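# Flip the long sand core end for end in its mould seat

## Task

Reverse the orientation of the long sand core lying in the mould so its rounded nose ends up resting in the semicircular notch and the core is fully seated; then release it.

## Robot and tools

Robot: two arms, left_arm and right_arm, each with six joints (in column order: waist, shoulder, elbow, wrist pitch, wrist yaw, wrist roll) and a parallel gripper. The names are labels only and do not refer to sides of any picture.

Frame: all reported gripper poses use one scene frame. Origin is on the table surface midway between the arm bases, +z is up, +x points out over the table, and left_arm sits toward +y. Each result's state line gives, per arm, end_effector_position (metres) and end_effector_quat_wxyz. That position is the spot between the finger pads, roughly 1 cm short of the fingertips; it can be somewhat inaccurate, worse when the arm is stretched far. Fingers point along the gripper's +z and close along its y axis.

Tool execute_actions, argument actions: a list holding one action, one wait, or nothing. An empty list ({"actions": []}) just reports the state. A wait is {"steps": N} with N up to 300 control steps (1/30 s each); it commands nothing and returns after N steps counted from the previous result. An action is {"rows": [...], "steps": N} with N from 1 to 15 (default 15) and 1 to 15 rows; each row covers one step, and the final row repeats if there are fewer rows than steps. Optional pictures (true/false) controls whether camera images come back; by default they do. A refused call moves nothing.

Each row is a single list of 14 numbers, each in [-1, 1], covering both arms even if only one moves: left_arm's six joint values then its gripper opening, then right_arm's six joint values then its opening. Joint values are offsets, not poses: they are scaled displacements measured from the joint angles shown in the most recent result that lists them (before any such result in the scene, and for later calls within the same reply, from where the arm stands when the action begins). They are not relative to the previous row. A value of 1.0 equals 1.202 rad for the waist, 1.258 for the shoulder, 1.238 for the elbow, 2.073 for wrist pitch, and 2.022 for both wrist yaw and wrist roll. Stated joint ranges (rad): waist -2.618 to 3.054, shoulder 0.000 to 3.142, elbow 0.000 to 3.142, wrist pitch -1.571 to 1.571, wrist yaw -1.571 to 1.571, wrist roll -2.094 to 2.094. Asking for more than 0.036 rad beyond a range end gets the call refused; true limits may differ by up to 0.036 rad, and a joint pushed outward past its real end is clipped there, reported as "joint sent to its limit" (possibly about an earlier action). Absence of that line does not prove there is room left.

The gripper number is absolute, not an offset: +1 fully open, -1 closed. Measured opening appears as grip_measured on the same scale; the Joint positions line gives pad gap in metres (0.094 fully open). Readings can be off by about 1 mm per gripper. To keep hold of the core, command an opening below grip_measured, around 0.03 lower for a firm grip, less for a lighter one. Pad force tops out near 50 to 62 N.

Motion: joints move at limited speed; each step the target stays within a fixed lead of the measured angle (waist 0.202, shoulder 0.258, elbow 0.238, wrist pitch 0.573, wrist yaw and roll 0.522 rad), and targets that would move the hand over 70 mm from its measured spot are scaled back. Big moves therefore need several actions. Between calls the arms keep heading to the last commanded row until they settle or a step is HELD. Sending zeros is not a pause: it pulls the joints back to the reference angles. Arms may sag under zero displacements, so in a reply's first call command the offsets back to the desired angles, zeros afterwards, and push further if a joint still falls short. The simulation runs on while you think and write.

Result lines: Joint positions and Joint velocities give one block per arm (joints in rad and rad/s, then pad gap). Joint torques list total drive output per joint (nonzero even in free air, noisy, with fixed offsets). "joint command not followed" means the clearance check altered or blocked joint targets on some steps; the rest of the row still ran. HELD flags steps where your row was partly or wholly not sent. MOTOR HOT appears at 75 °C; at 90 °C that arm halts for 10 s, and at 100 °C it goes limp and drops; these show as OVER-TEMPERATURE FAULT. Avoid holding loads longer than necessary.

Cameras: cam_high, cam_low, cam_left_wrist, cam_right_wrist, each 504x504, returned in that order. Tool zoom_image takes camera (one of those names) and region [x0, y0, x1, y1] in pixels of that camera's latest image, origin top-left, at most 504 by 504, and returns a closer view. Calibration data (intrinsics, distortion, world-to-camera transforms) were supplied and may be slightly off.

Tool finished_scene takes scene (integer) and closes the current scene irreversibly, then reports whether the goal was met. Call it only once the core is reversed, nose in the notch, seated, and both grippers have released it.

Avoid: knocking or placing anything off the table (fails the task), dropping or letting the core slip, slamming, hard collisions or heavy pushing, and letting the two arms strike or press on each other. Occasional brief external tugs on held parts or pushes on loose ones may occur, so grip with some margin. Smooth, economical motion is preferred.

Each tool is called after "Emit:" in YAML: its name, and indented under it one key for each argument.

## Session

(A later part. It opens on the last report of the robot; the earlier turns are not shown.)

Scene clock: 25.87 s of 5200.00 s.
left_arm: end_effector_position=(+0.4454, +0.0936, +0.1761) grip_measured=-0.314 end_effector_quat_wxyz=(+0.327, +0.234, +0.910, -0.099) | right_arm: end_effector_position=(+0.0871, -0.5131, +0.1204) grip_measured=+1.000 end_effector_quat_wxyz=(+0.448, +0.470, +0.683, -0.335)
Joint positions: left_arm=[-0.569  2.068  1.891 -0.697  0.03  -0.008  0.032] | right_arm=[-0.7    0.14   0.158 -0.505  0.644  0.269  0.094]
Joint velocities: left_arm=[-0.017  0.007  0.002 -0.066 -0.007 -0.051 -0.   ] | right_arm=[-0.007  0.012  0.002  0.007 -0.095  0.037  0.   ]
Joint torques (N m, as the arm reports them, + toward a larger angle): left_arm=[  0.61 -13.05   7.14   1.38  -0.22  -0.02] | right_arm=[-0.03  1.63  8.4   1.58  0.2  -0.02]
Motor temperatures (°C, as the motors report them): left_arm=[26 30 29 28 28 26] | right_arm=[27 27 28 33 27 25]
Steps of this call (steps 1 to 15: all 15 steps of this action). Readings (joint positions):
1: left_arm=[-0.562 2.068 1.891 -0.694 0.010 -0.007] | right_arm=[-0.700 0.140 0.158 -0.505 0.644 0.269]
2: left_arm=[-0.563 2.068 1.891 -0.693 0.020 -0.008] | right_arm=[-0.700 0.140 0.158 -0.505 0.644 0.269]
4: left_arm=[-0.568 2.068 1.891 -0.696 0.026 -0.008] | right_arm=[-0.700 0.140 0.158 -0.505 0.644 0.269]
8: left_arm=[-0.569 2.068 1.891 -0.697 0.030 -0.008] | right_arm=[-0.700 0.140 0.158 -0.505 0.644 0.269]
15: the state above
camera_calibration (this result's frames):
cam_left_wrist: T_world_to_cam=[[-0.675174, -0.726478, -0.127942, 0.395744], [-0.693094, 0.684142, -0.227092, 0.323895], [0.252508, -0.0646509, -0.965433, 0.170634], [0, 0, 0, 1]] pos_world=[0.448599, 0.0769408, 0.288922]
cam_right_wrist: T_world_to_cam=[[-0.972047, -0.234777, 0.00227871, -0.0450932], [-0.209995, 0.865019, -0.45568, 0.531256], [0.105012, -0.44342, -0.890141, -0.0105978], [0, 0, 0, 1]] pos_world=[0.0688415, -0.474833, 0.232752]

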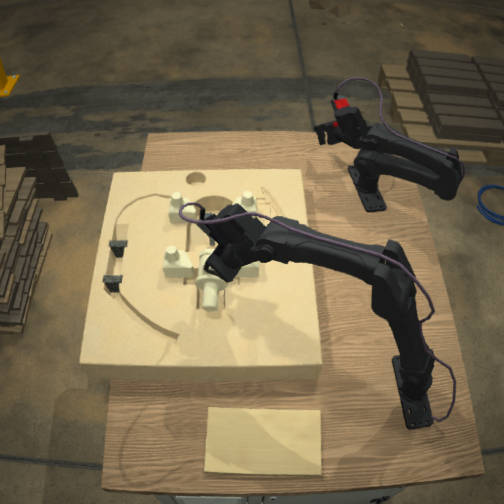

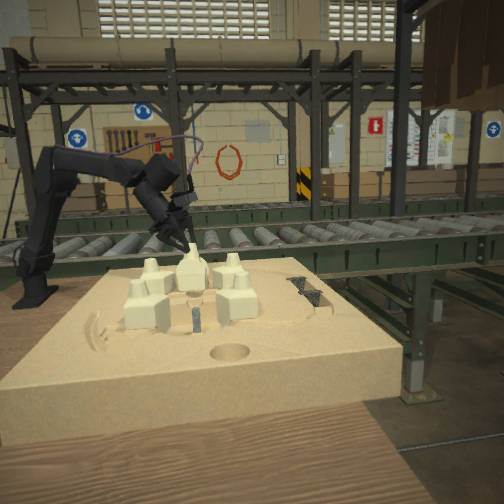

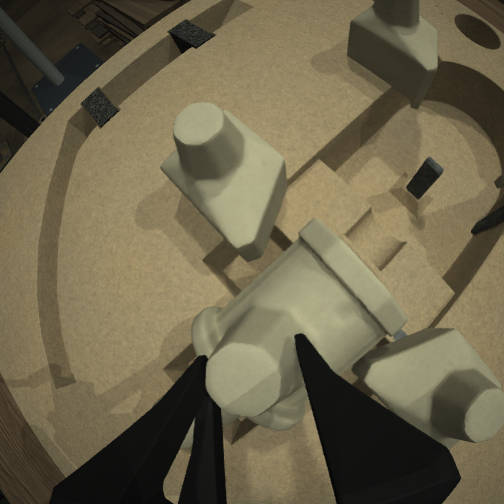

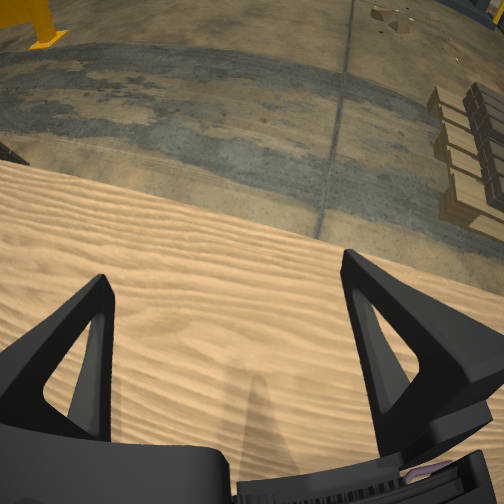

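Emit:
execute_actions:
  actions:
    - {"rows":[[0,-0.02,0.04,-0.01,0,0,-0.37,0,0,0,0,0,0,1],[0,-0.02,0.06,-0.02,0,0,-0.37,0,0,0,0,0,0,1],[0,-0.02,0.08,-0.03,0,0,-0.37,0,0,0,0,0,0,1],[0,-0.02,0.1,-0.04,0,0,-0.37,0,0,0,0,0,0,1],[0,-0.02,0.12,-0.05,0,0,-0.37,0,0,0,0,0,0,1],[0,-0.02,0.14,-0.065,0,0,-0.37,0,0,0,0,0,0,1],[0,-0.02,0.16,-0.075,0,0,-0.37,0,0,0,0,0,0,1],[0,-0.02,0.18,-0.09,0,0,-0.37,0,0,0,0,0,0,1],[0,-0.02,0.2,-0.1,0,0,-0.37,0,0,0,0,0,0,1],[0,-0.02,0.22,-0.11,0,0,-0.37,0,0,0,0,0,0,1],[0,-0.02,0.24,-0.12,0,0,-0.37,0,0,0,0,0,0,1],[0,-0.02,0.26,-0.135,0,0,-0.37,0,0,0,0,0,0,1],[0,-0.02,0.28,-0.145,0,0,-0.37,0,0,0,0,0,0,1],[0,-0.02,0.3,-0.16,0,0,-0.37,0,0,0,0,0,0,1]]}
  pictures: false

Emit:
execute_actions:
  actions:
    - {"steps":10}

Scene clock: 28.23 s of 5200.00 s.
left_arm: end_effector_position=(+0.4312, +0.1051, +0.2060) grip_measured=-0.324 end_effector_quat_wxyz=(+0.281, +0.235, +0.927, -0.079) | right_arm: end_effector_position=(+0.0871, -0.5131, +0.1204) grip_measured=+1.000 end_effector_quat_wxyz=(+0.448, +0.470, +0.683, -0.335)
Joint positions: left_arm=[-0.569  2.12   2.155 -1.015  0.012 -0.008  0.032] | right_arm=[-0.7    0.14   0.158 -0.505  0.644  0.269  0.094]
Joint velocities: left_arm=[ 0.017 -0.002  0.549 -0.755 -0.066 -0.022  0.   ] | right_arm=[ 0.007  0.012  0.007  0.051 -0.007  0.037  0.   ]
Joint torques (N m, as the arm reports them, + toward a larger angle): left_arm=[  0.03 -16.55  11.39   1.99   0.28   0.  ] | right_arm=[-0.03  1.64  8.41  1.58  0.19 -0.02]
Motor temperatures (°C, as the motors report them): left_arm=[26 31 29 29 28 26] | right_arm=[27 27 28 33 27 25]
Steps of this call (steps 1 to 15: the robot went on to your last target; steps 16 to 56: nothing new was sent; steps 57 to 71: all 15 steps of this action). Readings (joint positions):
57: left_arm=[-0.569 2.068 1.893 -0.700 0.031 -0.008] | right_arm=[-0.700 0.140 0.158 -0.505 0.644 0.269]
58: left_arm=[-0.569 2.069 1.900 -0.709 0.032 -0.008] | right_arm=[-0.700 0.140 0.158 -0.505 0.644 0.269]
60: left_arm=[-0.569 2.077 1.928 -0.747 0.032 -0.008] | right_arm=[-0.700 0.140 0.158 -0.505 0.644 0.269]
64: left_arm=[-0.569 2.104 2.008 -0.843 0.026 -0.008] | right_arm=[-0.700 0.140 0.158 -0.505 0.644 0.269]
71: the state above

Scene clock: 28.57 s of 5200.00 s.
left_arm: end_effector_position=(+0.4259, +0.1088, +0.2183) grip_measured=-0.324 end_effector_quat_wxyz=(+0.277, +0.234, +0.929, -0.076) | right_arm: end_effector_position=(+0.0871, -0.5131, +0.1204) grip_measured=+1.000 end_effector_quat_wxyz=(+0.448, +0.470, +0.683, -0.335)
Joint positions: left_arm=[-0.569  2.117  2.206 -1.076  0.008 -0.008  0.032] | right_arm=[-0.7    0.14   0.158 -0.505  0.644  0.269  0.094]
Joint velocities: left_arm=[ 0.022  0.007  0.002 -0.037 -0.037  0.066  0.   ] | right_arm=[ 0.007  0.007 -0.012 -0.007  0.022 -0.037  0.   ]
Joint torques (N m, as the arm reports them, + toward a larger angle): left_arm=[ -0.02 -16.7   10.81   1.62   0.24  -0.03] | right_arm=[-0.02  1.64  8.42  1.58  0.19 -0.01]
Motor temperatures (°C, as the motors report them): left_arm=[26 31 29 29 28 26] | right_arm=[27 27 28 33 27 25]
Steps of this call (steps 1 to 10: the robot went on to your last target). Readings (joint positions):
1: left_arm=[-0.569 2.120 2.173 -1.034 0.011 -0.008] | right_arm=[-0.700 0.140 0.158 -0.505 0.644 0.269]
2: left_arm=[-0.569 2.120 2.188 -1.047 0.009 -0.008] | right_arm=[-0.700 0.140 0.158 -0.505 0.644 0.269]
4: left_arm=[-0.569 2.118 2.203 -1.062 0.009 -0.008] | right_arm=[-0.700 0.140 0.158 -0.505 0.644 0.269]
8: left_arm=[-0.569 2.117 2.206 -1.075 0.008 -0.008] | right_arm=[-0.700 0.140 0.158 -0.505 0.644 0.269]
10: the state above
camera_calibration (this result's frames):
cam_left_wrist: T_world_to_cam=[[-0.676972, -0.726595, -0.117338, 0.397432], [-0.717546, 0.687033, -0.114513, 0.295111], [0.16382, 0.00667364, -0.986468, 0.251894], [0, 0, 0, 1]] pos_world=[0.439541, 0.08434, 0.328913]
cam_right_wrist: T_world_to_cam=[[-0.972047, -0.234777, 0.00227871, -0.0450932], [-0.209995, 0.865019, -0.45568, 0.531256], [0.105012, -0.44342, -0.890141, -0.0105978], [0, 0, 0, 1]] pos_world=[0.0688415, -0.474833, 0.232752]

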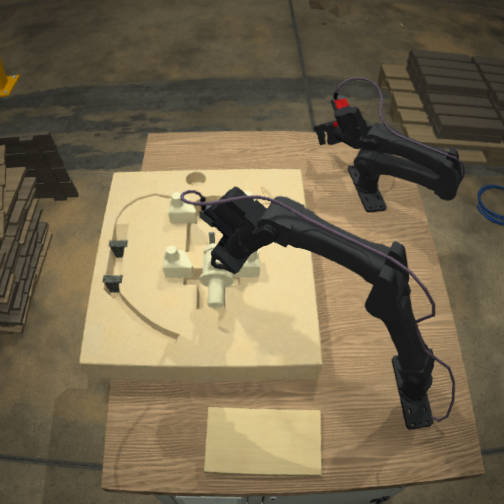

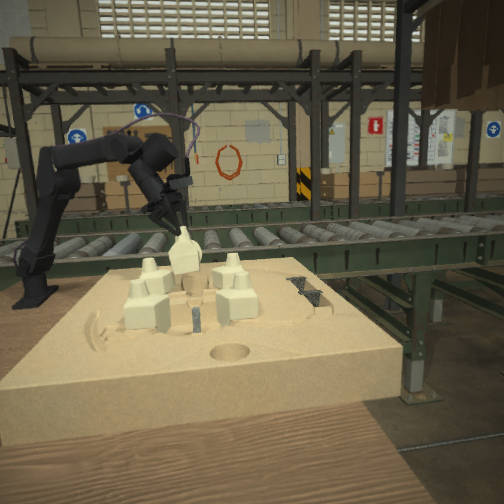

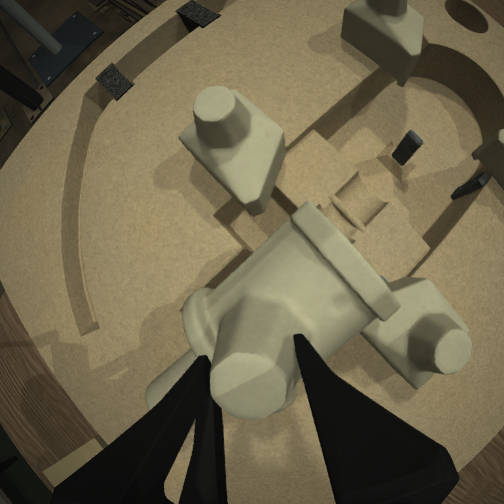

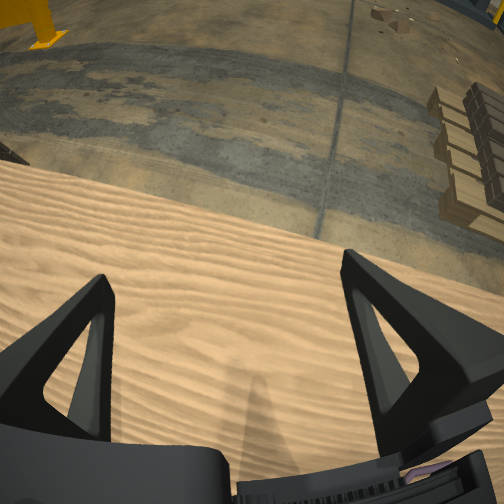

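Emit:
execute_actions:
  actions:
    - {"rows":[[0,-0.1,0.045,0.02,0,0,-0.37,0,0,0,0,0,0,1],[0,-0.12,0.045,0.02,0,0,-0.37,0,0,0,0,0,0,1],[0,-0.14,0.045,0.02,0,0,-0.37,0,0,0,0,0,0,1]]}
  pictures: false

Emit:
execute_actions:
  actions:
    - {"rows":[[0.72,-0.3,-0.3,0.08,0,0,-0.37,0,0,0,0,0,0,1]]}
  pictures: false

Emit:
execute_actions:
  actions:
    - {"steps":25}
  pictures: false

Emit:
execute_actions:
  actions:
    - {"rows":[[0,-0.27,-0.57,0.22,0,0,-0.37,0,0,0,0,0,0,1]]}
  pictures: false

Emit:
execute_actions:
  actions:
    - {"steps":20}

Scene clock: 31.30 s of 5200.00 s.
left_arm: end_effector_position=(+0.4030, +0.1235, +0.2463) grip_measured=-0.324 end_effector_quat_wxyz=(+0.275, +0.233, +0.930, -0.070) | right_arm: end_effector_position=(+0.0871, -0.5131, +0.1204) grip_measured=+1.000 end_effector_quat_wxyz=(+0.448, +0.470, +0.683, -0.335)
Joint positions: left_arm=[-0.569  2.037  2.206 -1.163 -0.003 -0.008  0.032] | right_arm=[-0.7    0.14   0.158 -0.505  0.644  0.269  0.094]
Joint velocities: left_arm=[-0.007 -0.154 -0.002 -0.007  0.022 -0.037  0.001] | right_arm=[-0.007 -0.002 -0.002 -0.022 -0.037  0.051  0.   ]
Joint torques (N m, as the arm reports them, + toward a larger angle): left_arm=[ -0.03 -16.16  10.22   2.22   0.07  -0.03] | right_arm=[-0.03  1.63  8.41  1.58  0.19 -0.01]
Motor temperatures (°C, as the motors report them): left_arm=[26 32 29 29 28 26] | right_arm=[27 27 28 33 27 25]
Steps of this call (steps 1 to 30: the robot went on to your last target; steps 31 to 67: nothing new was sent; steps 68 to 82: all 15 steps of this action). Readings (joint positions):
68: left_arm=[-0.569 2.116 2.206 -1.077 0.006 -0.008] | right_arm=[-0.700 0.140 0.158 -0.505 0.644 0.269]
69: left_arm=[-0.569 2.114 2.206 -1.080 0.005 -0.008] | right_arm=[-0.700 0.140 0.158 -0.505 0.644 0.269]
71: left_arm=[-0.569 2.107 2.206 -1.089 0.001 -0.008] | right_arm=[-0.700 0.140 0.158 -0.505 0.644 0.269]
75: left_arm=[-0.569 2.085 2.206 -1.103 -0.010 -0.008] | right_arm=[-0.700 0.140 0.158 -0.505 0.644 0.269]
82: the state above

Scene clock: 31.80 s of 5200.00 s.
left_arm: end_effector_position=(+0.3825, +0.3900, +0.2084) grip_measured=-0.326 end_effector_quat_wxyz=(+0.207, -0.033, +0.978, +0.003) | right_arm: end_effector_position=(+0.0871, -0.5131, +0.1204) grip_measured=+1.000 end_effector_quat_wxyz=(+0.448, +0.470, +0.683, -0.335)
Joint positions: left_arm=[-0.009  1.796  1.795 -1.152  0.005 -0.008  0.032] | right_arm=[-0.7    0.14   0.158 -0.505  0.644  0.269  0.094]
Joint velocities: left_arm=[ 1.258 -0.046 -0.007  0.095 -0.022  0.037 -0.   ] | right_arm=[-0.007 -0.027  0.007 -0.051 -0.037 -0.022  0.   ]
Joint torques (N m, as the arm reports them, + toward a larger angle): left_arm=[  0.46 -14.56   8.17   1.61  -0.06   0.  ] | right_arm=[-0.03  1.63  8.42  1.59  0.19 -0.01]
Motor temperatures (°C, as the motors report them): left_arm=[26 32 29 29 28 26] | right_arm=[27 27 28 33 27 25]
Steps of this call (steps 1 to 15: all 15 steps of this action). Readings (joint positions):
1: left_arm=[-0.559 2.018 2.173 -1.144 0.003 -0.007] | right_arm=[-0.700 0.140 0.158 -0.505 0.644 0.269]
2: left_arm=[-0.543 1.982 2.112 -1.120 0.025 -0.008] | right_arm=[-0.700 0.140 0.158 -0.505 0.644 0.269]
4: left_arm=[-0.488 1.914 1.992 -1.101 0.047 -0.008] | right_arm=[-0.700 0.140 0.158 -0.505 0.644 0.269]
8: left_arm=[-0.328 1.830 1.848 -1.129 0.031 -0.008] | right_arm=[-0.700 0.140 0.158 -0.505 0.644 0.269]
15: the state above

Scene clock: 32.63 s of 5200.00 s.
left_arm: end_effector_position=(+0.3548, +0.5186, +0.2456) grip_measured=-0.326 end_effector_quat_wxyz=(+0.262, -0.180, +0.947, +0.050) | right_arm: end_effector_position=(+0.0871, -0.5131, +0.1204) grip_measured=+1.000 end_effector_quat_wxyz=(+0.448, +0.470, +0.683, -0.335)
Joint positions: left_arm=[ 0.298  1.716  1.795 -1.11  -0.005 -0.008  0.032] | right_arm=[-0.7    0.14   0.158 -0.505  0.644  0.269  0.094]
Joint velocities: left_arm=[-0.017 -0.027  0.002 -0.022  0.022  0.037  0.001] | right_arm=[ 0.012 -0.007  0.007  0.007 -0.066  0.007  0.   ]
Joint torques (N m, as the arm reports them, + toward a larger angle): left_arm=[ -0.07 -11.88   9.44   2.08   0.01  -0.02] | right_arm=[-0.02  1.63  8.4   1.58  0.19 -0.01]
Motor temperatures (°C, as the motors report them): left_arm=[26 32 29 30 28 26] | right_arm=[27 27 28 33 27 25]
Steps of this call (steps 1 to 25: the robot went on to your last target). Readings (joint positions):
1: left_arm=[0.036 1.795 1.795 -1.147 0.005 -0.008] | right_arm=[-0.700 0.140 0.158 -0.505 0.644 0.269]
2: left_arm=[0.081 1.793 1.795 -1.143 0.004 -0.008] | right_arm=[-0.700 0.140 0.158 -0.505 0.644 0.269]
4: left_arm=[0.170 1.789 1.795 -1.134 0.003 -0.008] | right_arm=[-0.700 0.140 0.158 -0.505 0.644 0.269]
8: left_arm=[0.304 1.767 1.795 -1.117 -0.028 -0.008] | right_arm=[-0.700 0.140 0.158 -0.505 0.644 0.269]
25: the state above

Scene clock: 33.13 s of 5200.00 s.
left_arm: end_effector_position=(+0.2674, +0.4781, +0.1209) grip_measured=-0.331 end_effector_quat_wxyz=(+0.205, -0.176, +0.963, +0.028) | right_arm: end_effector_position=(+0.0871, -0.5131, +0.1204) grip_measured=+1.000 end_effector_quat_wxyz=(+0.448, +0.470, +0.683, -0.335)
Joint positions: left_arm=[ 0.289  1.413  1.049 -0.791  0.016 -0.006  0.031] | right_arm=[-0.7    0.14   0.158 -0.505  0.644  0.269  0.094]
Joint velocities: left_arm=[-0.007 -0.002 -0.007  0.154 -0.183 -0.051 -0.   ] | right_arm=[ 0.027 -0.007  0.002  0.007 -0.007  0.037  0.   ]
Joint torques (N m, as the arm reports them, + toward a larger angle): left_arm=[ 0.72 -7.79  9.7   1.95  0.05 -0.04] | right_arm=[-0.04  1.63  8.42  1.58  0.19 -0.01]
Motor temperatures (°C, as the motors report them): left_arm=[26 32 29 30 28 26] | right_arm=[27 27 28 33 27 25]
Steps of this call (steps 1 to 15: all 15 steps of this action). Readings (joint positions):
1: left_arm=[0.298 1.688 1.744 -1.052 -0.005 -0.008] | right_arm=[-0.700 0.140 0.158 -0.505 0.644 0.269]
2: left_arm=[0.298 1.632 1.644 -0.961 -0.005 -0.008] | right_arm=[-0.700 0.140 0.158 -0.505 0.644 0.269]
4: left_arm=[0.298 1.510 1.451 -0.865 -0.005 -0.008] | right_arm=[-0.700 0.140 0.158 -0.505 0.644 0.269]
8: left_arm=[0.298 1.380 1.154 -0.762 -0.006 -0.008] | right_arm=[-0.700 0.140 0.158 -0.505 0.644 0.269]
15: the state above

Scene clock: 33.80 s of 5200.00 s.
left_arm: end_effector_position=(+0.2737, +0.4835, +0.1245) grip_measured=-0.331 end_effector_quat_wxyz=(+0.220, -0.177, +0.959, +0.039) | right_arm: end_effector_position=(+0.0871, -0.5131, +0.1204) grip_measured=+1.000 end_effector_quat_wxyz=(+0.448, +0.470, +0.683, -0.335)
Joint positions: left_arm=[ 0.289  1.413  1.049 -0.757 -0.    -0.006  0.031] | right_arm=[-0.7    0.14   0.158 -0.505  0.644  0.269  0.094]
Joint velocities: left_arm=[-0.017  0.002 -0.007 -0.022  0.022  0.022  0.001] | right_arm=[ 0.007 -0.007  0.007 -0.081  0.081 -0.007  0.   ]
Joint torques (N m, as the arm reports them, + toward a larger angle): left_arm=[ 0.73 -7.92  9.63  1.88 -0.05 -0.04] | right_arm=[-0.04  1.65  8.41  1.58  0.19 -0.01]
Motor temperatures (°C, as the motors report them): left_arm=[26 32 30 30 28 26] | right_arm=[27 27 28 34 27 25]
Steps of this call (steps 1 to 20: the robot went on to your last target). Readings (joint positions):
1: left_arm=[0.289 1.413 1.049 -0.786 0.011 -0.006] | right_arm=[-0.700 0.140 0.158 -0.505 0.644 0.269]
2: left_arm=[0.289 1.413 1.049 -0.780 0.008 -0.006] | right_arm=[-0.700 0.140 0.158 -0.505 0.644 0.269]
4: left_arm=[0.289 1.413 1.049 -0.767 0.003 -0.006] | right_arm=[-0.700 0.140 0.158 -0.505 0.644 0.269]
8: left_arm=[0.289 1.413 1.049 -0.757 0.001 -0.006] | right_arm=[-0.700 0.140 0.158 -0.505 0.644 0.269]
20: the state above
camera_calibration (this result's frames):
cam_left_wrist: T_world_to_cam=[[0.0966116, -0.991134, -0.0912144, 0.468583], [-0.995016, -0.0984467, 0.0158274, 0.357206], [-0.0246669, 0.0892307, -0.995705, 0.194575], [0, 0, 0, 1]] pos_world=[0.314955, 0.482232, 0.230828]
cam_right_wrist: T_world_to_cam=[[-0.972047, -0.234777, 0.00227871, -0.0450932], [-0.209995, 0.865019, -0.45568, 0.531256], [0.105012, -0.44342, -0.890141, -0.0105978], [0, 0, 0, 1]] pos_world=[0.0688415, -0.474833, 0.232752]

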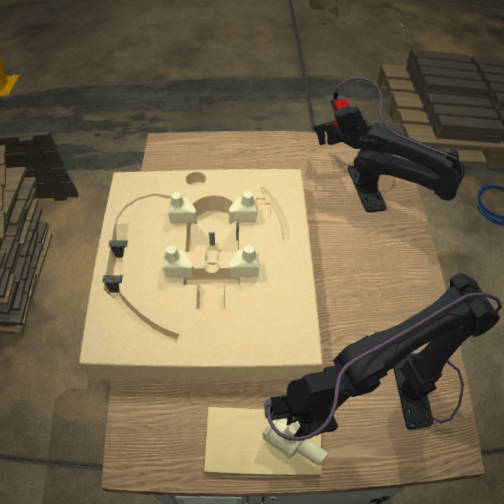

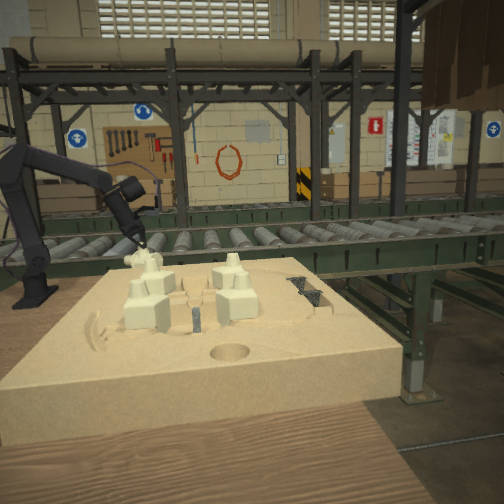

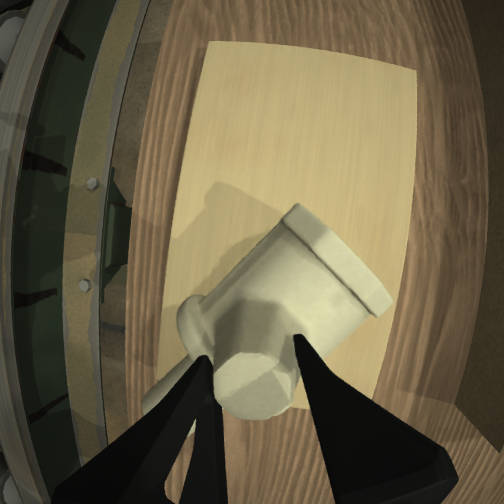

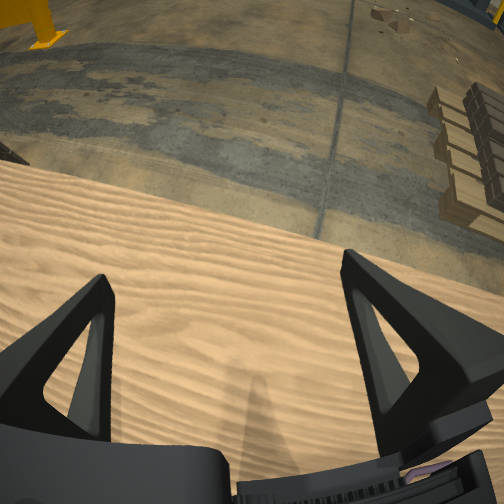

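Emit:
execute_actions:
  actions:
    - {"rows":[[0,-0.03,0.09,0.05,0,0,-0.37,0,0,0,0,0,0,1],[0,-0.03,0.09,0.05,0,0,-0.37,0,0,0,0,0,0,1],[0,-0.03,0.09,0.05,0,0,-0.37,0,0,0,0,0,0,1],[0,-0.03,0.09,0.05,0,0,-0.37,0,0,0,0,0,0,1],[-0.08,-0.03,0.09,0.05,0,0,-0.37,0,0,0,0,0,0,1]]}
  pictures: false

Emit:
execute_actions:
  actions:
    - {"rows":[[0,0.05,0.03,0.06,0,0,-0.37,0,0,0,0,0,0,1]]}

Scene clock: 35.63 s of 5200.00 s.
left_arm: end_effector_position=(+0.2976, +0.4531, +0.1431) grip_measured=-0.331 end_effector_quat_wxyz=(+0.247, -0.126, +0.960, +0.027) | right_arm: end_effector_position=(+0.0871, -0.5131, +0.1204) grip_measured=+1.000 end_effector_quat_wxyz=(+0.448, +0.470, +0.683, -0.335)
Joint positions: left_arm=[ 0.188  1.416  1.102 -0.755  0.009 -0.006  0.031] | right_arm=[-0.7    0.14   0.158 -0.505  0.644  0.269  0.094]
Joint velocities: left_arm=[-0.002 -0.002  0.002 -0.022 -0.037 -0.095  0.   ] | right_arm=[-0.007 -0.022  0.002  0.037  0.022 -0.051  0.   ]
Joint torques (N m, as the arm reports them, + toward a larger angle): left_arm=[ 0.38 -8.39 11.38  2.03 -0.02 -0.04] | right_arm=[-0.04  1.64  8.42  1.58  0.19 -0.02]
Motor temperatures (°C, as the motors report them): left_arm=[26 31 30 30 28 26] | right_arm=[27 27 28 34 27 25]
Steps of this call (steps 1 to 15: the robot went on to your last target; steps 16 to 40: nothing new was sent; steps 41 to 55: all 15 steps of this action). Readings (joint positions):
41: left_arm=[0.289 1.413 1.055 -0.761 -0.000 -0.006] | right_arm=[-0.700 0.140 0.158 -0.505 0.644 0.269]
42: left_arm=[0.289 1.416 1.064 -0.768 -0.000 -0.006] | right_arm=[-0.700 0.140 0.158 -0.505 0.644 0.269]
44: left_arm=[0.289 1.416 1.083 -0.770 -0.000 -0.006] | right_arm=[-0.700 0.140 0.158 -0.505 0.644 0.269]
48: left_arm=[0.220 1.416 1.101 -0.757 -0.022 -0.006] | right_arm=[-0.700 0.140 0.158 -0.505 0.644 0.269]
55: the state above

Scene clock: 36.13 s of 5200.00 s.
left_arm: end_effector_position=(+0.3100, +0.4567, +0.1174) grip_measured=-0.331 end_effector_quat_wxyz=(+0.227, -0.127, +0.965, +0.025) | right_arm: end_effector_position=(+0.0871, -0.5131, +0.1204) grip_measured=+1.000 end_effector_quat_wxyz=(+0.448, +0.470, +0.683, -0.335)
Joint positions: left_arm=[ 0.188  1.512  1.104 -0.703  0.007 -0.006  0.031] | right_arm=[-0.7    0.14   0.158 -0.505  0.644  0.269  0.094]
Joint velocities: left_arm=[-0.022  0.017  0.012  0.007 -0.037 -0.022  0.   ] | right_arm=[-0.022 -0.017  0.007 -0.007 -0.037 -0.051  0.   ]
Joint torques (N m, as the arm reports them, + toward a larger angle): left_arm=[ 0.05 -8.43  9.36  1.67  0.03 -0.03] | right_arm=[-0.03  1.62  8.43  1.59  0.19 -0.02]
Motor temperatures (°C, as the motors report them): left_arm=[26 31 30 30 28 26] | right_arm=[27 27 28 34 27 25]
Steps of this call (steps 1 to 15: all 15 steps of this action). Readings (joint positions):
1: left_arm=[0.188 1.424 1.102 -0.756 0.008 -0.006] | right_arm=[-0.700 0.140 0.158 -0.505 0.644 0.269]
2: left_arm=[0.188 1.437 1.103 -0.748 0.008 -0.006] | right_arm=[-0.700 0.140 0.158 -0.505 0.644 0.269]
4: left_arm=[0.188 1.478 1.103 -0.738 0.008 -0.006] | right_arm=[-0.700 0.140 0.158 -0.505 0.644 0.269]
8: left_arm=[0.188 1.512 1.104 -0.703 0.006 -0.006] | right_arm=[-0.700 0.140 0.158 -0.505 0.644 0.269]
15: the state above
camera_calibration (this result's frames):
cam_left_wrist: T_world_to_cam=[[-0.00625648, -0.9961, -0.0880088, 0.471596], [-0.999972, 0.0058661, 0.00469371, 0.345989], [-0.00415914, 0.0880357, -0.996109, 0.185083], [0, 0, 0, 1]] pos_world=[0.349699, 0.451433, 0.224244]
cam_right_wrist: T_world_to_cam=[[-0.972047, -0.234777, 0.00227871, -0.0450932], [-0.209995, 0.865019, -0.45568, 0.531256], [0.105012, -0.44342, -0.890141, -0.0105978], [0, 0, 0, 1]] pos_world=[0.0688415, -0.474833, 0.232752]

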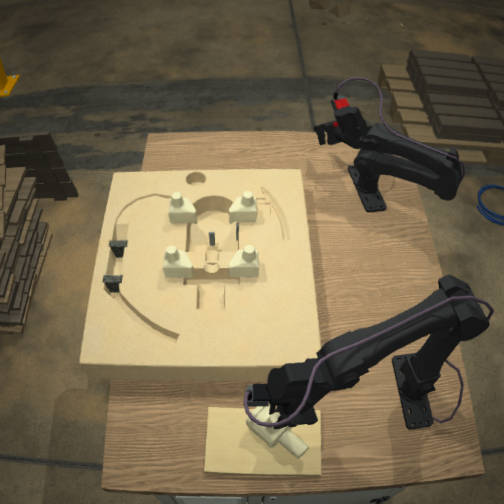

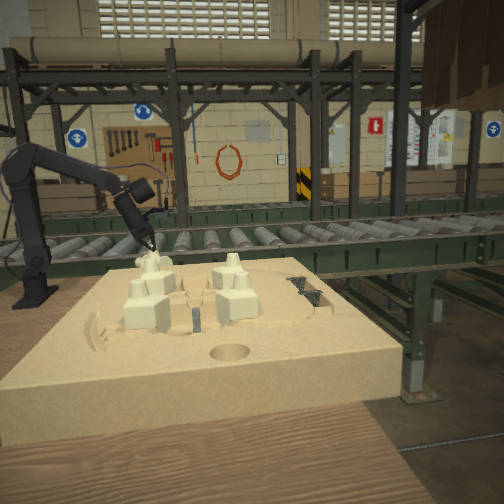

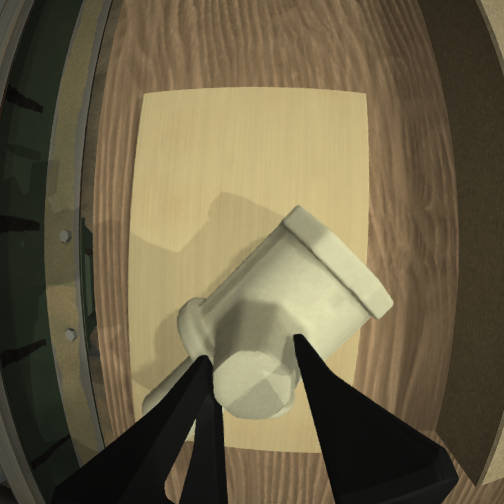

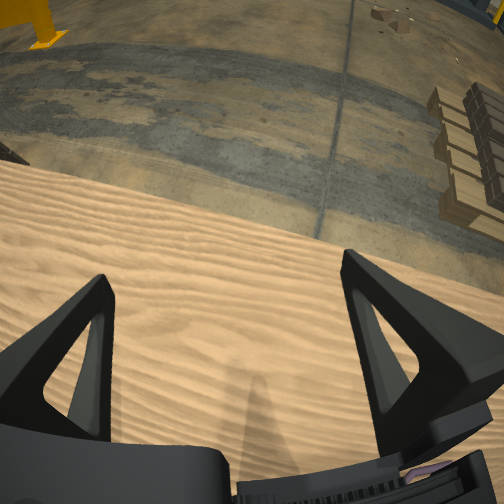

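Emit:
execute_actions:
  actions:
    - {"rows":[[0,0,0.01,0.02,0,0,-0.37,0,0,0,0,0,0,1],[0,0,0.01,0.02,0,0,-0.37,0,0,0,0,0,0,1],[0,0,0.01,0.02,0,0,-0.28,0,0,0,0,0,0,1],[0,0,0.01,0.02,0,0,-0.2,0,0,0,0,0,0,1],[0,0,0.01,0.02,0,0,0.7,0,0,0,0,0,0,1]],"steps":10}
  pictures: false

Emit:
execute_actions:
  actions:
    - {"rows":[[0,0,0.3,-0.17,0,0,0.7,0,0,0,0,0,0,1]]}
  pictures: false

Emit:
execute_actions:
  actions:
    - {"rows":[[0,0.29,0.33,-0.21,0,-0.78,0.7,0,0,0,0,0,0,1]]}
  pictures: false

Emit:
execute_actions:
  actions:
    - {"steps":20}

Scene clock: 39.07 s of 5200.00 s.
left_arm: end_effector_position=(+0.3135, +0.4573, +0.1185) grip_measured=+0.696 end_effector_quat_wxyz=(+0.234, -0.127, +0.964, +0.025) | right_arm: end_effector_position=(+0.0871, -0.5131, +0.1204) grip_measured=+1.000 end_effector_quat_wxyz=(+0.448, +0.470, +0.683, -0.335)
Joint positions: left_arm=[ 0.188  1.513  1.104 -0.687  0.008 -0.006  0.08 ] | right_arm=[-0.7    0.14   0.158 -0.505  0.644  0.269  0.094]
Joint velocities: left_arm=[-0.007 -0.012  0.002 -0.022 -0.11  -0.066  0.005] | right_arm=[-0.007  0.007 -0.002 -0.081 -0.037  0.037  0.   ]
Joint torques (N m, as the arm reports them, + toward a larger angle): left_arm=[ 0.   -6.19  7.3   1.27 -0.02 -0.02] | right_arm=[-0.03  1.63  8.42  1.58  0.19 -0.01]
Motor temperatures (°C, as the motors report them): left_arm=[26 31 30 31 28 26] | right_arm=[27 27 28 34 27 25]
Steps of this call (steps 1 to 15: the robot went on to your last target; steps 16 to 78: nothing new was sent; steps 79 to 88: all 10 steps of this action). Readings (joint positions):
79: left_arm=[0.188 1.513 1.104 -0.705 0.007 -0.006] | right_arm=[-0.700 0.140 0.158 -0.505 0.644 0.269]
80: left_arm=[0.188 1.513 1.104 -0.705 0.007 -0.006] | right_arm=[-0.700 0.140 0.158 -0.505 0.644 0.269]
82: left_arm=[0.188 1.513 1.104 -0.705 0.008 -0.006] | right_arm=[-0.700 0.140 0.158 -0.505 0.644 0.269]
86: left_arm=[0.188 1.513 1.104 -0.691 0.008 -0.006] | right_arm=[-0.700 0.140 0.158 -0.505 0.644 0.269]
88: the state above

Scene clock: 39.57 s of 5200.00 s.
left_arm: end_effector_position=(+0.3191, +0.4588, +0.2141) grip_measured=+0.698 end_effector_quat_wxyz=(+0.249, -0.126, +0.960, +0.027) | right_arm: end_effector_position=(+0.0871, -0.5131, +0.1204) grip_measured=+1.000 end_effector_quat_wxyz=(+0.448, +0.470, +0.683, -0.335)
Joint positions: left_arm=[ 0.188  1.513  1.47  -1.021  0.008 -0.006  0.08 ] | right_arm=[-0.7    0.14   0.158 -0.505  0.644  0.269  0.094]
Joint velocities: left_arm=[-0.002 -0.007 -0.012 -0.183 -0.007 -0.022 -0.001] | right_arm=[ 0.002 -0.012 -0.012 -0.007  0.007  0.022  0.   ]
Joint torques (N m, as the arm reports them, + toward a larger angle): left_arm=[-0.02 -5.98  6.69  1.19  0.   -0.03] | right_arm=[-0.01  1.64  8.41  1.58  0.19 -0.01]
Motor temperatures (°C, as the motors report them): left_arm=[26 31 30 31 28 26] | right_arm=[27 27 28 34 27 25]
Steps of this call (steps 1 to 15: all 15 steps of this action). Readings (joint positions):
1: left_arm=[0.188 1.520 1.135 -0.740 0.008 -0.006] | right_arm=[-0.700 0.140 0.158 -0.505 0.644 0.269]
2: left_arm=[0.188 1.536 1.196 -0.830 0.008 -0.006] | right_arm=[-0.700 0.140 0.158 -0.505 0.644 0.269]
4: left_arm=[0.188 1.548 1.326 -0.924 0.008 -0.006] | right_arm=[-0.700 0.140 0.158 -0.505 0.644 0.269]
8: left_arm=[0.188 1.518 1.464 -0.951 0.008 -0.006] | right_arm=[-0.700 0.140 0.158 -0.505 0.644 0.269]
15: the state above

Scene clock: 40.07 s of 5200.00 s.
left_arm: end_effector_position=(+0.3204, +0.4586, +0.1636) grip_measured=+0.698 end_effector_quat_wxyz=(-0.028, +0.722, -0.690, +0.023) | right_arm: end_effector_position=(+0.0871, -0.5131, +0.1204) grip_measured=+1.000 end_effector_quat_wxyz=(+0.448, +0.470, +0.683, -0.335)
Joint positions: left_arm=[ 0.188  1.909  1.843 -1.432  0.01  -1.359  0.08 ] | right_arm=[-0.7    0.14   0.158 -0.505  0.644  0.269  0.094]
Joint velocities: left_arm=[-0.007 -0.09   0.042 -0.183 -0.022 -1.487 -0.001] | right_arm=[ 0.002  0.002  0.012  0.007 -0.007  0.007  0.   ]
Joint torques (N m, as the arm reports them, + toward a larger angle): left_arm=[ -0.01 -10.74   8.48   0.53  -0.03  -0.06] | right_arm=[-0.03  1.64  8.41  1.58  0.2  -0.02]
Motor temperatures (°C, as the motors report them): left_arm=[26 31 30 31 28 26] | right_arm=[27 27 28 34 27 25]
Steps of this call (steps 1 to 15: all 15 steps of this action). Readings (joint positions):
1: left_arm=[0.188 1.544 1.512 -1.091 0.009 -0.074] | right_arm=[-0.700 0.140 0.158 -0.505 0.644 0.269]
2: left_arm=[0.188 1.607 1.600 -1.194 0.009 -0.174] | right_arm=[-0.700 0.140 0.158 -0.505 0.644 0.269]
4: left_arm=[0.188 1.753 1.763 -1.290 0.009 -0.369] | right_arm=[-0.700 0.140 0.158 -0.505 0.644 0.269]
8: left_arm=[0.188 1.907 1.843 -1.346 0.009 -0.758] | right_arm=[-0.700 0.140 0.158 -0.505 0.644 0.269]
15: the state above

Scene clock: 40.73 s of 5200.00 s.
left_arm: end_effector_position=(+0.3188, +0.4578, +0.1666) grip_measured=+0.698 end_effector_quat_wxyz=(-0.024, +0.792, -0.609, +0.027) | right_arm: end_effector_position=(+0.0871, -0.5131, +0.1204) grip_measured=+1.000 end_effector_quat_wxyz=(+0.448, +0.470, +0.683, -0.335)
Joint positions: left_arm=[ 0.188  1.906  1.851 -1.445  0.012 -1.574  0.08 ] | right_arm=[-0.7    0.14   0.158 -0.505  0.644  0.269  0.094]
Joint velocities: left_arm=[-0.017  0.007 -0.012 -0.007 -0.022 -0.022 -0.   ] | right_arm=[ 0.017  0.007  0.007  0.022 -0.037  0.007  0.   ]
Joint torques (N m, as the arm reports them, + toward a larger angle): left_arm=[  0.05 -10.88   7.9    0.44  -0.03  -0.07] | right_arm=[-0.02  1.62  8.4   1.59  0.2  -0.02]
Motor temperatures (°C, as the motors report them): left_arm=[26 31 30 30 28 26] | right_arm=[27 27 28 34 27 25]
Steps of this call (steps 1 to 20: the robot went on to your last target). Readings (joint positions):
1: left_arm=[0.188 1.907 1.845 -1.438 0.010 -1.403] | right_arm=[-0.700 0.140 0.158 -0.505 0.644 0.269]
2: left_arm=[0.188 1.906 1.848 -1.441 0.011 -1.438] | right_arm=[-0.700 0.140 0.158 -0.505 0.644 0.269]
4: left_arm=[0.188 1.906 1.850 -1.443 0.011 -1.488] | right_arm=[-0.700 0.140 0.158 -0.505 0.644 0.269]
8: left_arm=[0.188 1.906 1.851 -1.445 0.011 -1.541] | right_arm=[-0.700 0.140 0.158 -0.505 0.644 0.269]
20: the state above
camera_calibration (this result's frames):
cam_left_wrist: T_world_to_cam=[[0.994631, -0.0212562, 0.101278, -0.319759], [-0.0626325, -0.902724, 0.425636, 0.401597], [0.0823789, -0.429694, -0.899209, 0.427337], [0, 0, 0, 1]] pos_world=[0.307992, 0.539359, 0.245715]
cam_right_wrist: T_world_to_cam=[[-0.972047, -0.234777, 0.00227871, -0.0450932], [-0.209995, 0.865019, -0.45568, 0.531256], [0.105012, -0.44342, -0.890141, -0.0105978], [0, 0, 0, 1]] pos_world=[0.0688415, -0.474833, 0.232752]

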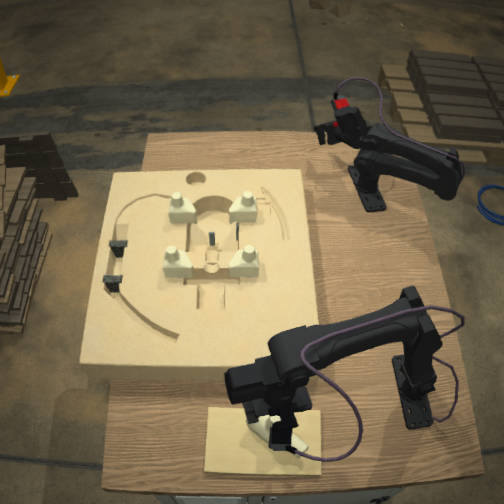

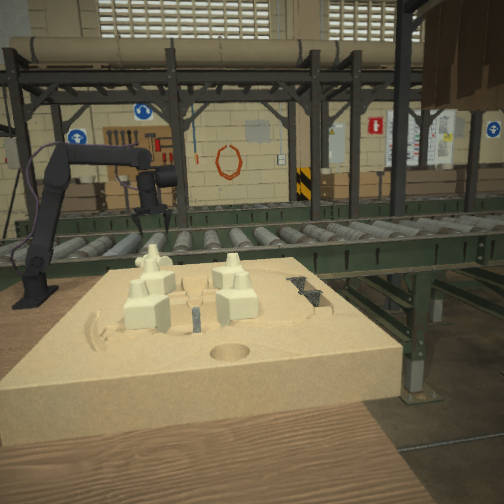

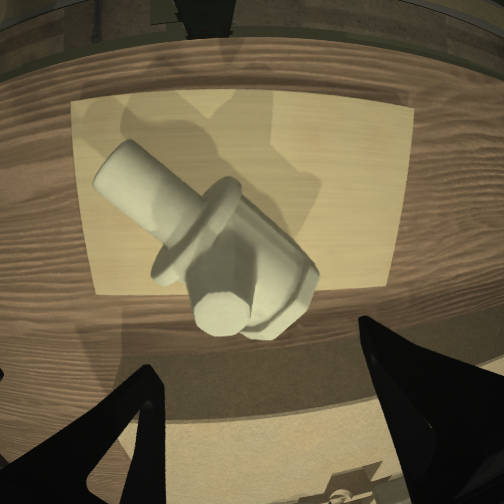

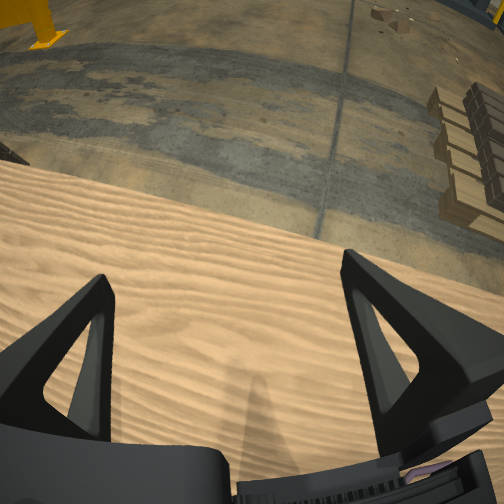

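Emit:
execute_actions:
  actions:
    - {"rows":[[0,-0.01,-0.07,0.03,0,0,0.7,0,0,0,0,0,0,1],[0,-0.01,-0.07,0.03,0,0,0.7,0,0,0,0,0,0,1],[0,-0.01,-0.07,0.03,0,0,0.7,0,0,0,0,0,0,1],[0,-0.01,-0.15,0.07,0,0,0.7,0,0,0,0,0,0,1]]}

Scene clock: 43.63 s of 5200.00 s.
left_arm: end_effector_position=(+0.3087, +0.4544, +0.1161) grip_measured=+0.698 end_effector_quat_wxyz=(+0.004, +0.794, -0.608, +0.008) | right_arm: end_effector_position=(+0.0871, -0.5131, +0.1204) grip_measured=+1.000 end_effector_quat_wxyz=(+0.448, +0.470, +0.683, -0.335)
Joint positions: left_arm=[ 0.188  1.913  1.662 -1.316  0.016 -1.577  0.08 ] | right_arm=[-0.7    0.14   0.158 -0.505  0.644  0.269  0.094]
Joint velocities: left_arm=[-0.002  0.012 -0.002  0.051 -0.007  0.037  0.001] | right_arm=[ 0.002 -0.002 -0.007 -0.007 -0.022 -0.051  0.   ]
Joint torques (N m, as the arm reports them, + toward a larger angle): left_arm=[ -0.02 -10.45   5.92   0.49  -0.05   0.  ] | right_arm=[-0.02  1.63  8.41  1.59  0.19 -0.02]
Motor temperatures (°C, as the motors report them): left_arm=[26 31 30 30 28 26] | right_arm=[27 27 28 34 27 25]
Steps of this call (steps 1 to 15: the robot went on to your last target; steps 16 to 72: nothing new was sent; steps 73 to 87: all 15 steps of this action). Readings (joint positions):
73: left_arm=[0.188 1.904 1.839 -1.434 0.012 -1.577] | right_arm=[-0.700 0.140 0.158 -0.505 0.644 0.269]
74: left_arm=[0.188 1.899 1.818 -1.420 0.013 -1.577] | right_arm=[-0.700 0.140 0.158 -0.505 0.644 0.269]
76: left_arm=[0.188 1.898 1.769 -1.396 0.013 -1.577] | right_arm=[-0.700 0.140 0.158 -0.505 0.644 0.269]
80: left_arm=[0.188 1.907 1.670 -1.350 0.016 -1.577] | right_arm=[-0.700 0.140 0.158 -0.505 0.644 0.269]
87: the state above
camera_calibration (this result's frames):
cam_left_wrist: T_world_to_cam=[[0.999136, -0.0176491, 0.0376256, -0.300286], [-0.0326487, -0.89351, 0.447855, 0.403345], [0.0257146, -0.448696, -0.893314, 0.406704], [0, 0, 0, 1]] pos_world=[0.302737, 0.537579, 0.193973]
cam_right_wrist: T_world_to_cam=[[-0.972047, -0.234777, 0.00227871, -0.0450932], [-0.209995, 0.865019, -0.45568, 0.531256], [0.105012, -0.44342, -0.890141, -0.0105978], [0, 0, 0, 1]] pos_world=[0.0688415, -0.474833, 0.232752]

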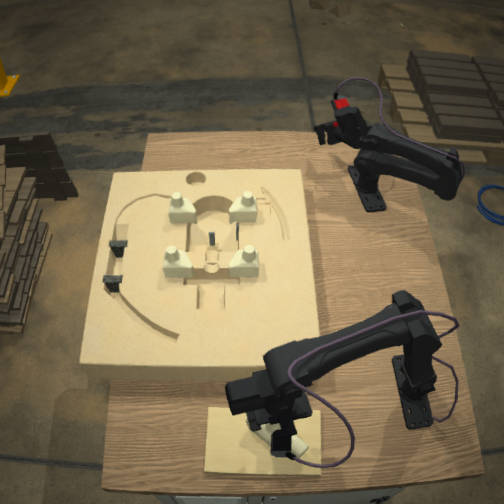

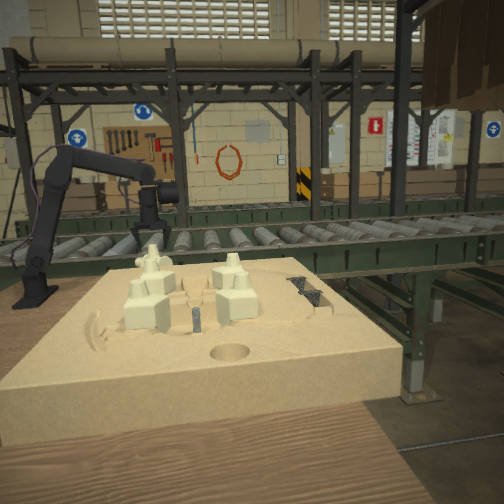

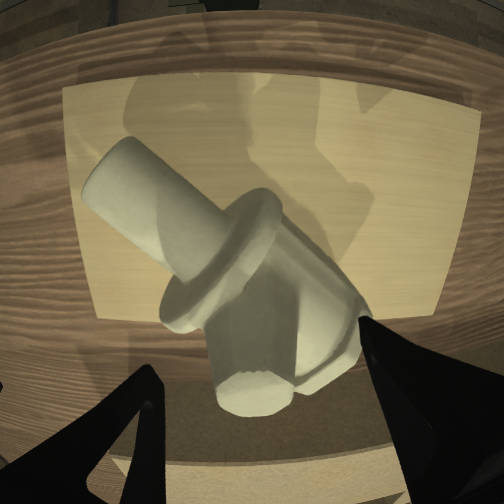

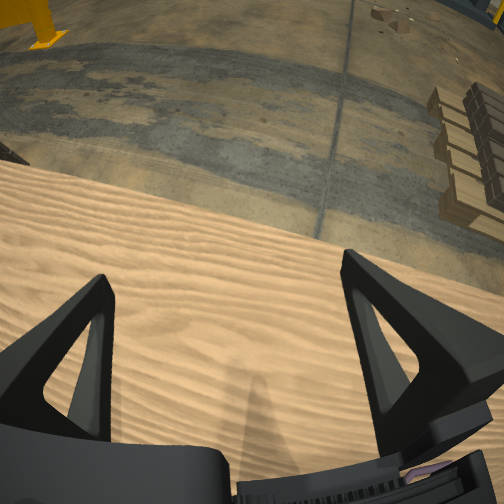

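Emit:
execute_actions:
  actions:
    - {"rows":[[0,-0.01,0,0,0,0,0,0,0,0,0,0,0,1],[0,-0.01,0,0,0,0,0,0,0,0,0,0,0,1],[0,-0.01,0,0,0,0,-0.2,0,0,0,0,0,0,1],[0,-0.01,0,0,0,0,-0.2,0,0,0,0,0,0,1],[0,-0.01,0,0,0,0,-0.39,0,0,0,0,0,0,1]],"steps":12}
  pictures: false

Emit:
execute_actions:
  actions:
    - {"rows":[[0,-0.05,0.15,-0.045,0,0,-0.39,0,0,0,0,0,0,1]]}
  pictures: false

Emit:
execute_actions:
  actions:
    - {"rows":[[0,-0.04,0.04,0,0,0.9,-0.39,0,0,0,0,0,0,1]]}

Scene clock: 45.50 s of 5200.00 s.
left_arm: end_effector_position=(+0.3086, +0.4540, +0.1160) grip_measured=-0.338 end_effector_quat_wxyz=(+0.005, +0.794, -0.608, +0.008) | right_arm: end_effector_position=(+0.0871, -0.5131, +0.1204) grip_measured=+1.000 end_effector_quat_wxyz=(+0.448, +0.470, +0.683, -0.335)
Joint positions: left_arm=[ 0.188  1.913  1.661 -1.316  0.018 -1.576  0.031] | right_arm=[-0.7    0.14   0.158 -0.505  0.644  0.269  0.094]
Joint velocities: left_arm=[-0.002  0.007  0.002 -0.066 -0.007 -0.066  0.   ] | right_arm=[ 0.022  0.012 -0.002 -0.066 -0.022  0.037  0.   ]
Joint torques (N m, as the arm reports them, + toward a larger angle): left_arm=[ 0.01 -9.89  5.54  0.45 -0.01 -0.03] | right_arm=[-0.03  1.62  8.4   1.58  0.19 -0.02]
Motor temperatures (°C, as the motors report them): left_arm=[26 31 30 29 28 26] | right_arm=[27 27 29 34 27 25]
Steps of this call (steps 1 to 15: the robot went on to your last target; steps 16 to 44: nothing new was sent; steps 45 to 56: all 12 steps of this action). Readings (joint positions):
45: left_arm=[0.188 1.913 1.662 -1.307 0.017 -1.577] | right_arm=[-0.700 0.140 0.158 -0.505 0.644 0.269]
46: left_arm=[0.188 1.913 1.662 -1.307 0.018 -1.577] | right_arm=[-0.700 0.140 0.158 -0.505 0.644 0.269]
48: left_arm=[0.188 1.913 1.662 -1.307 0.019 -1.577] | right_arm=[-0.700 0.140 0.158 -0.505 0.644 0.269]
52: left_arm=[0.188 1.913 1.661 -1.316 0.018 -1.576] | right_arm=[-0.700 0.140 0.158 -0.505 0.644 0.269]
56: the state above

Scene clock: 46.00 s of 5200.00 s.
left_arm: end_effector_position=(+0.3183, +0.4555, +0.1596) grip_measured=-0.338 end_effector_quat_wxyz=(-0.021, +0.793, -0.608, +0.032) | right_arm: end_effector_position=(+0.0871, -0.5131, +0.1204) grip_measured=+1.000 end_effector_quat_wxyz=(+0.448, +0.470, +0.683, -0.335)
Joint positions: left_arm=[ 0.188  1.895  1.808 -1.412  0.024 -1.576  0.031] | right_arm=[-0.7    0.14   0.158 -0.505  0.644  0.269  0.094]
Joint velocities: left_arm=[-0.007 -0.007  0.007 -0.081  0.022  0.022 -0.001] | right_arm=[-0.012  0.012  0.022 -0.022 -0.051  0.037  0.   ]
Joint torques (N m, as the arm reports them, + toward a larger angle): left_arm=[ -0.01 -12.16   8.87   0.67  -0.07  -0.02] | right_arm=[-0.03  1.63  8.41  1.58  0.19 -0.02]
Motor temperatures (°C, as the motors report them): left_arm=[26 31 30 29 28 26] | right_arm=[27 27 29 34 27 25]
Steps of this call (steps 1 to 15: all 15 steps of this action). Readings (joint positions):
1: left_arm=[0.188 1.915 1.681 -1.331 0.019 -1.576] | right_arm=[-0.700 0.140 0.158 -0.505 0.644 0.269]
2: left_arm=[0.188 1.926 1.715 -1.361 0.021 -1.576] | right_arm=[-0.700 0.140 0.158 -0.505 0.644 0.269]
4: left_arm=[0.188 1.924 1.765 -1.385 0.022 -1.576] | right_arm=[-0.700 0.140 0.158 -0.505 0.644 0.269]
8: left_arm=[0.188 1.899 1.806 -1.385 0.022 -1.576] | right_arm=[-0.700 0.140 0.158 -0.505 0.644 0.269]
15: the state above

Scene clock: 46.50 s of 5200.00 s.
left_arm: end_effector_position=(+0.3159, +0.4544, +0.1595) grip_measured=-0.339 end_effector_quat_wxyz=(+0.031, -0.201, +0.979, -0.012) | right_arm: end_effector_position=(+0.0871, -0.5131, +0.1204) grip_measured=+1.000 end_effector_quat_wxyz=(+0.448, +0.470, +0.683, -0.335)
Joint positions: left_arm=[ 0.188  1.895  1.808 -1.422  0.027 -0.149  0.031] | right_arm=[-0.7    0.14   0.158 -0.505  0.644  0.269  0.094]
Joint velocities: left_arm=[ 0.002 -0.007  0.012 -0.11  -0.081  2.601  0.   ] | right_arm=[ 0.002  0.002  0.012  0.022  0.037 -0.051  0.   ]
Joint torques (N m, as the arm reports them, + toward a larger angle): left_arm=[ -0.03 -12.55   9.78   0.62  -0.01  -0.02] | right_arm=[-0.04  1.64  8.41  1.58  0.19 -0.01]
Motor temperatures (°C, as the motors report them): left_arm=[26 31 30 29 28 26] | right_arm=[27 27 29 34 27 25]
Steps of this call (steps 1 to 15: all 15 steps of this action). Readings (joint positions):
1: left_arm=[0.188 1.895 1.808 -1.415 0.025 -1.511] | right_arm=[-0.700 0.140 0.158 -0.505 0.644 0.269]
2: left_arm=[0.188 1.895 1.808 -1.418 0.025 -1.410] | right_arm=[-0.700 0.140 0.158 -0.505 0.644 0.269]
4: left_arm=[0.188 1.895 1.808 -1.421 0.027 -1.216] | right_arm=[-0.700 0.140 0.158 -0.505 0.644 0.269]
8: left_arm=[0.188 1.895 1.808 -1.422 0.027 -0.827] | right_arm=[-0.700 0.140 0.158 -0.505 0.644 0.269]
15: the state above
camera_calibration (this result's frames):
cam_left_wrist: T_world_to_cam=[[0.121778, -0.991388, 0.0481705, 0.408796], [-0.921938, -0.0950019, 0.375506, 0.313766], [-0.367695, -0.0901387, -0.925567, 0.411741], [0, 0, 0, 1]] pos_world=[0.390886, 0.472198, 0.243582]
cam_right_wrist: T_world_to_cam=[[-0.972047, -0.234777, 0.00227871, -0.0450932], [-0.209995, 0.865019, -0.45568, 0.531256], [0.105012, -0.44342, -0.890141, -0.0105978], [0, 0, 0, 1]] pos_world=[0.0688415, -0.474833, 0.232752]

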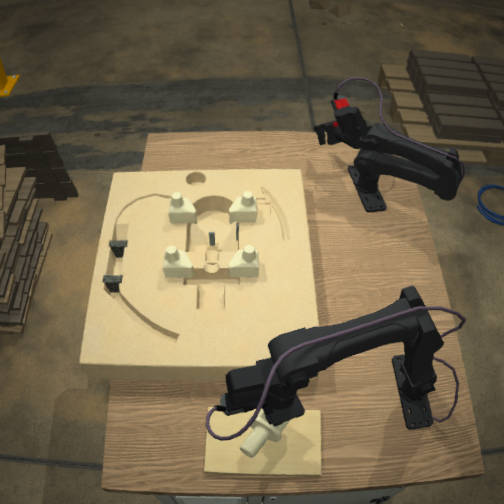

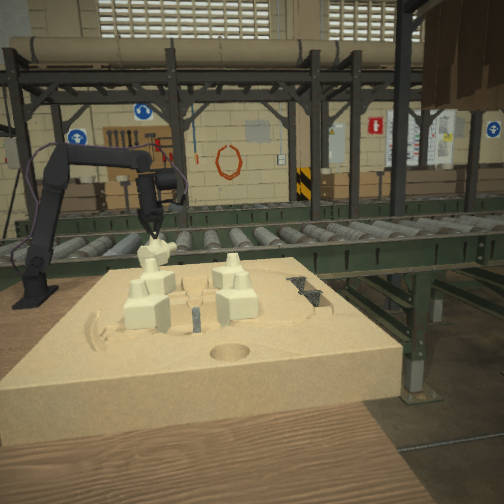

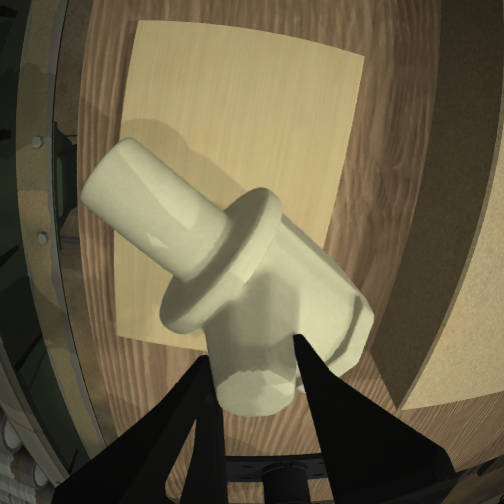

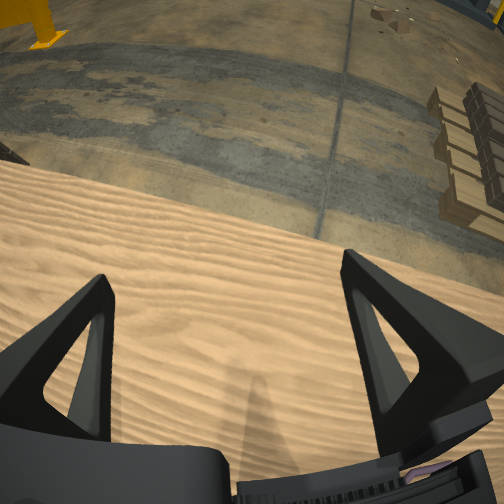

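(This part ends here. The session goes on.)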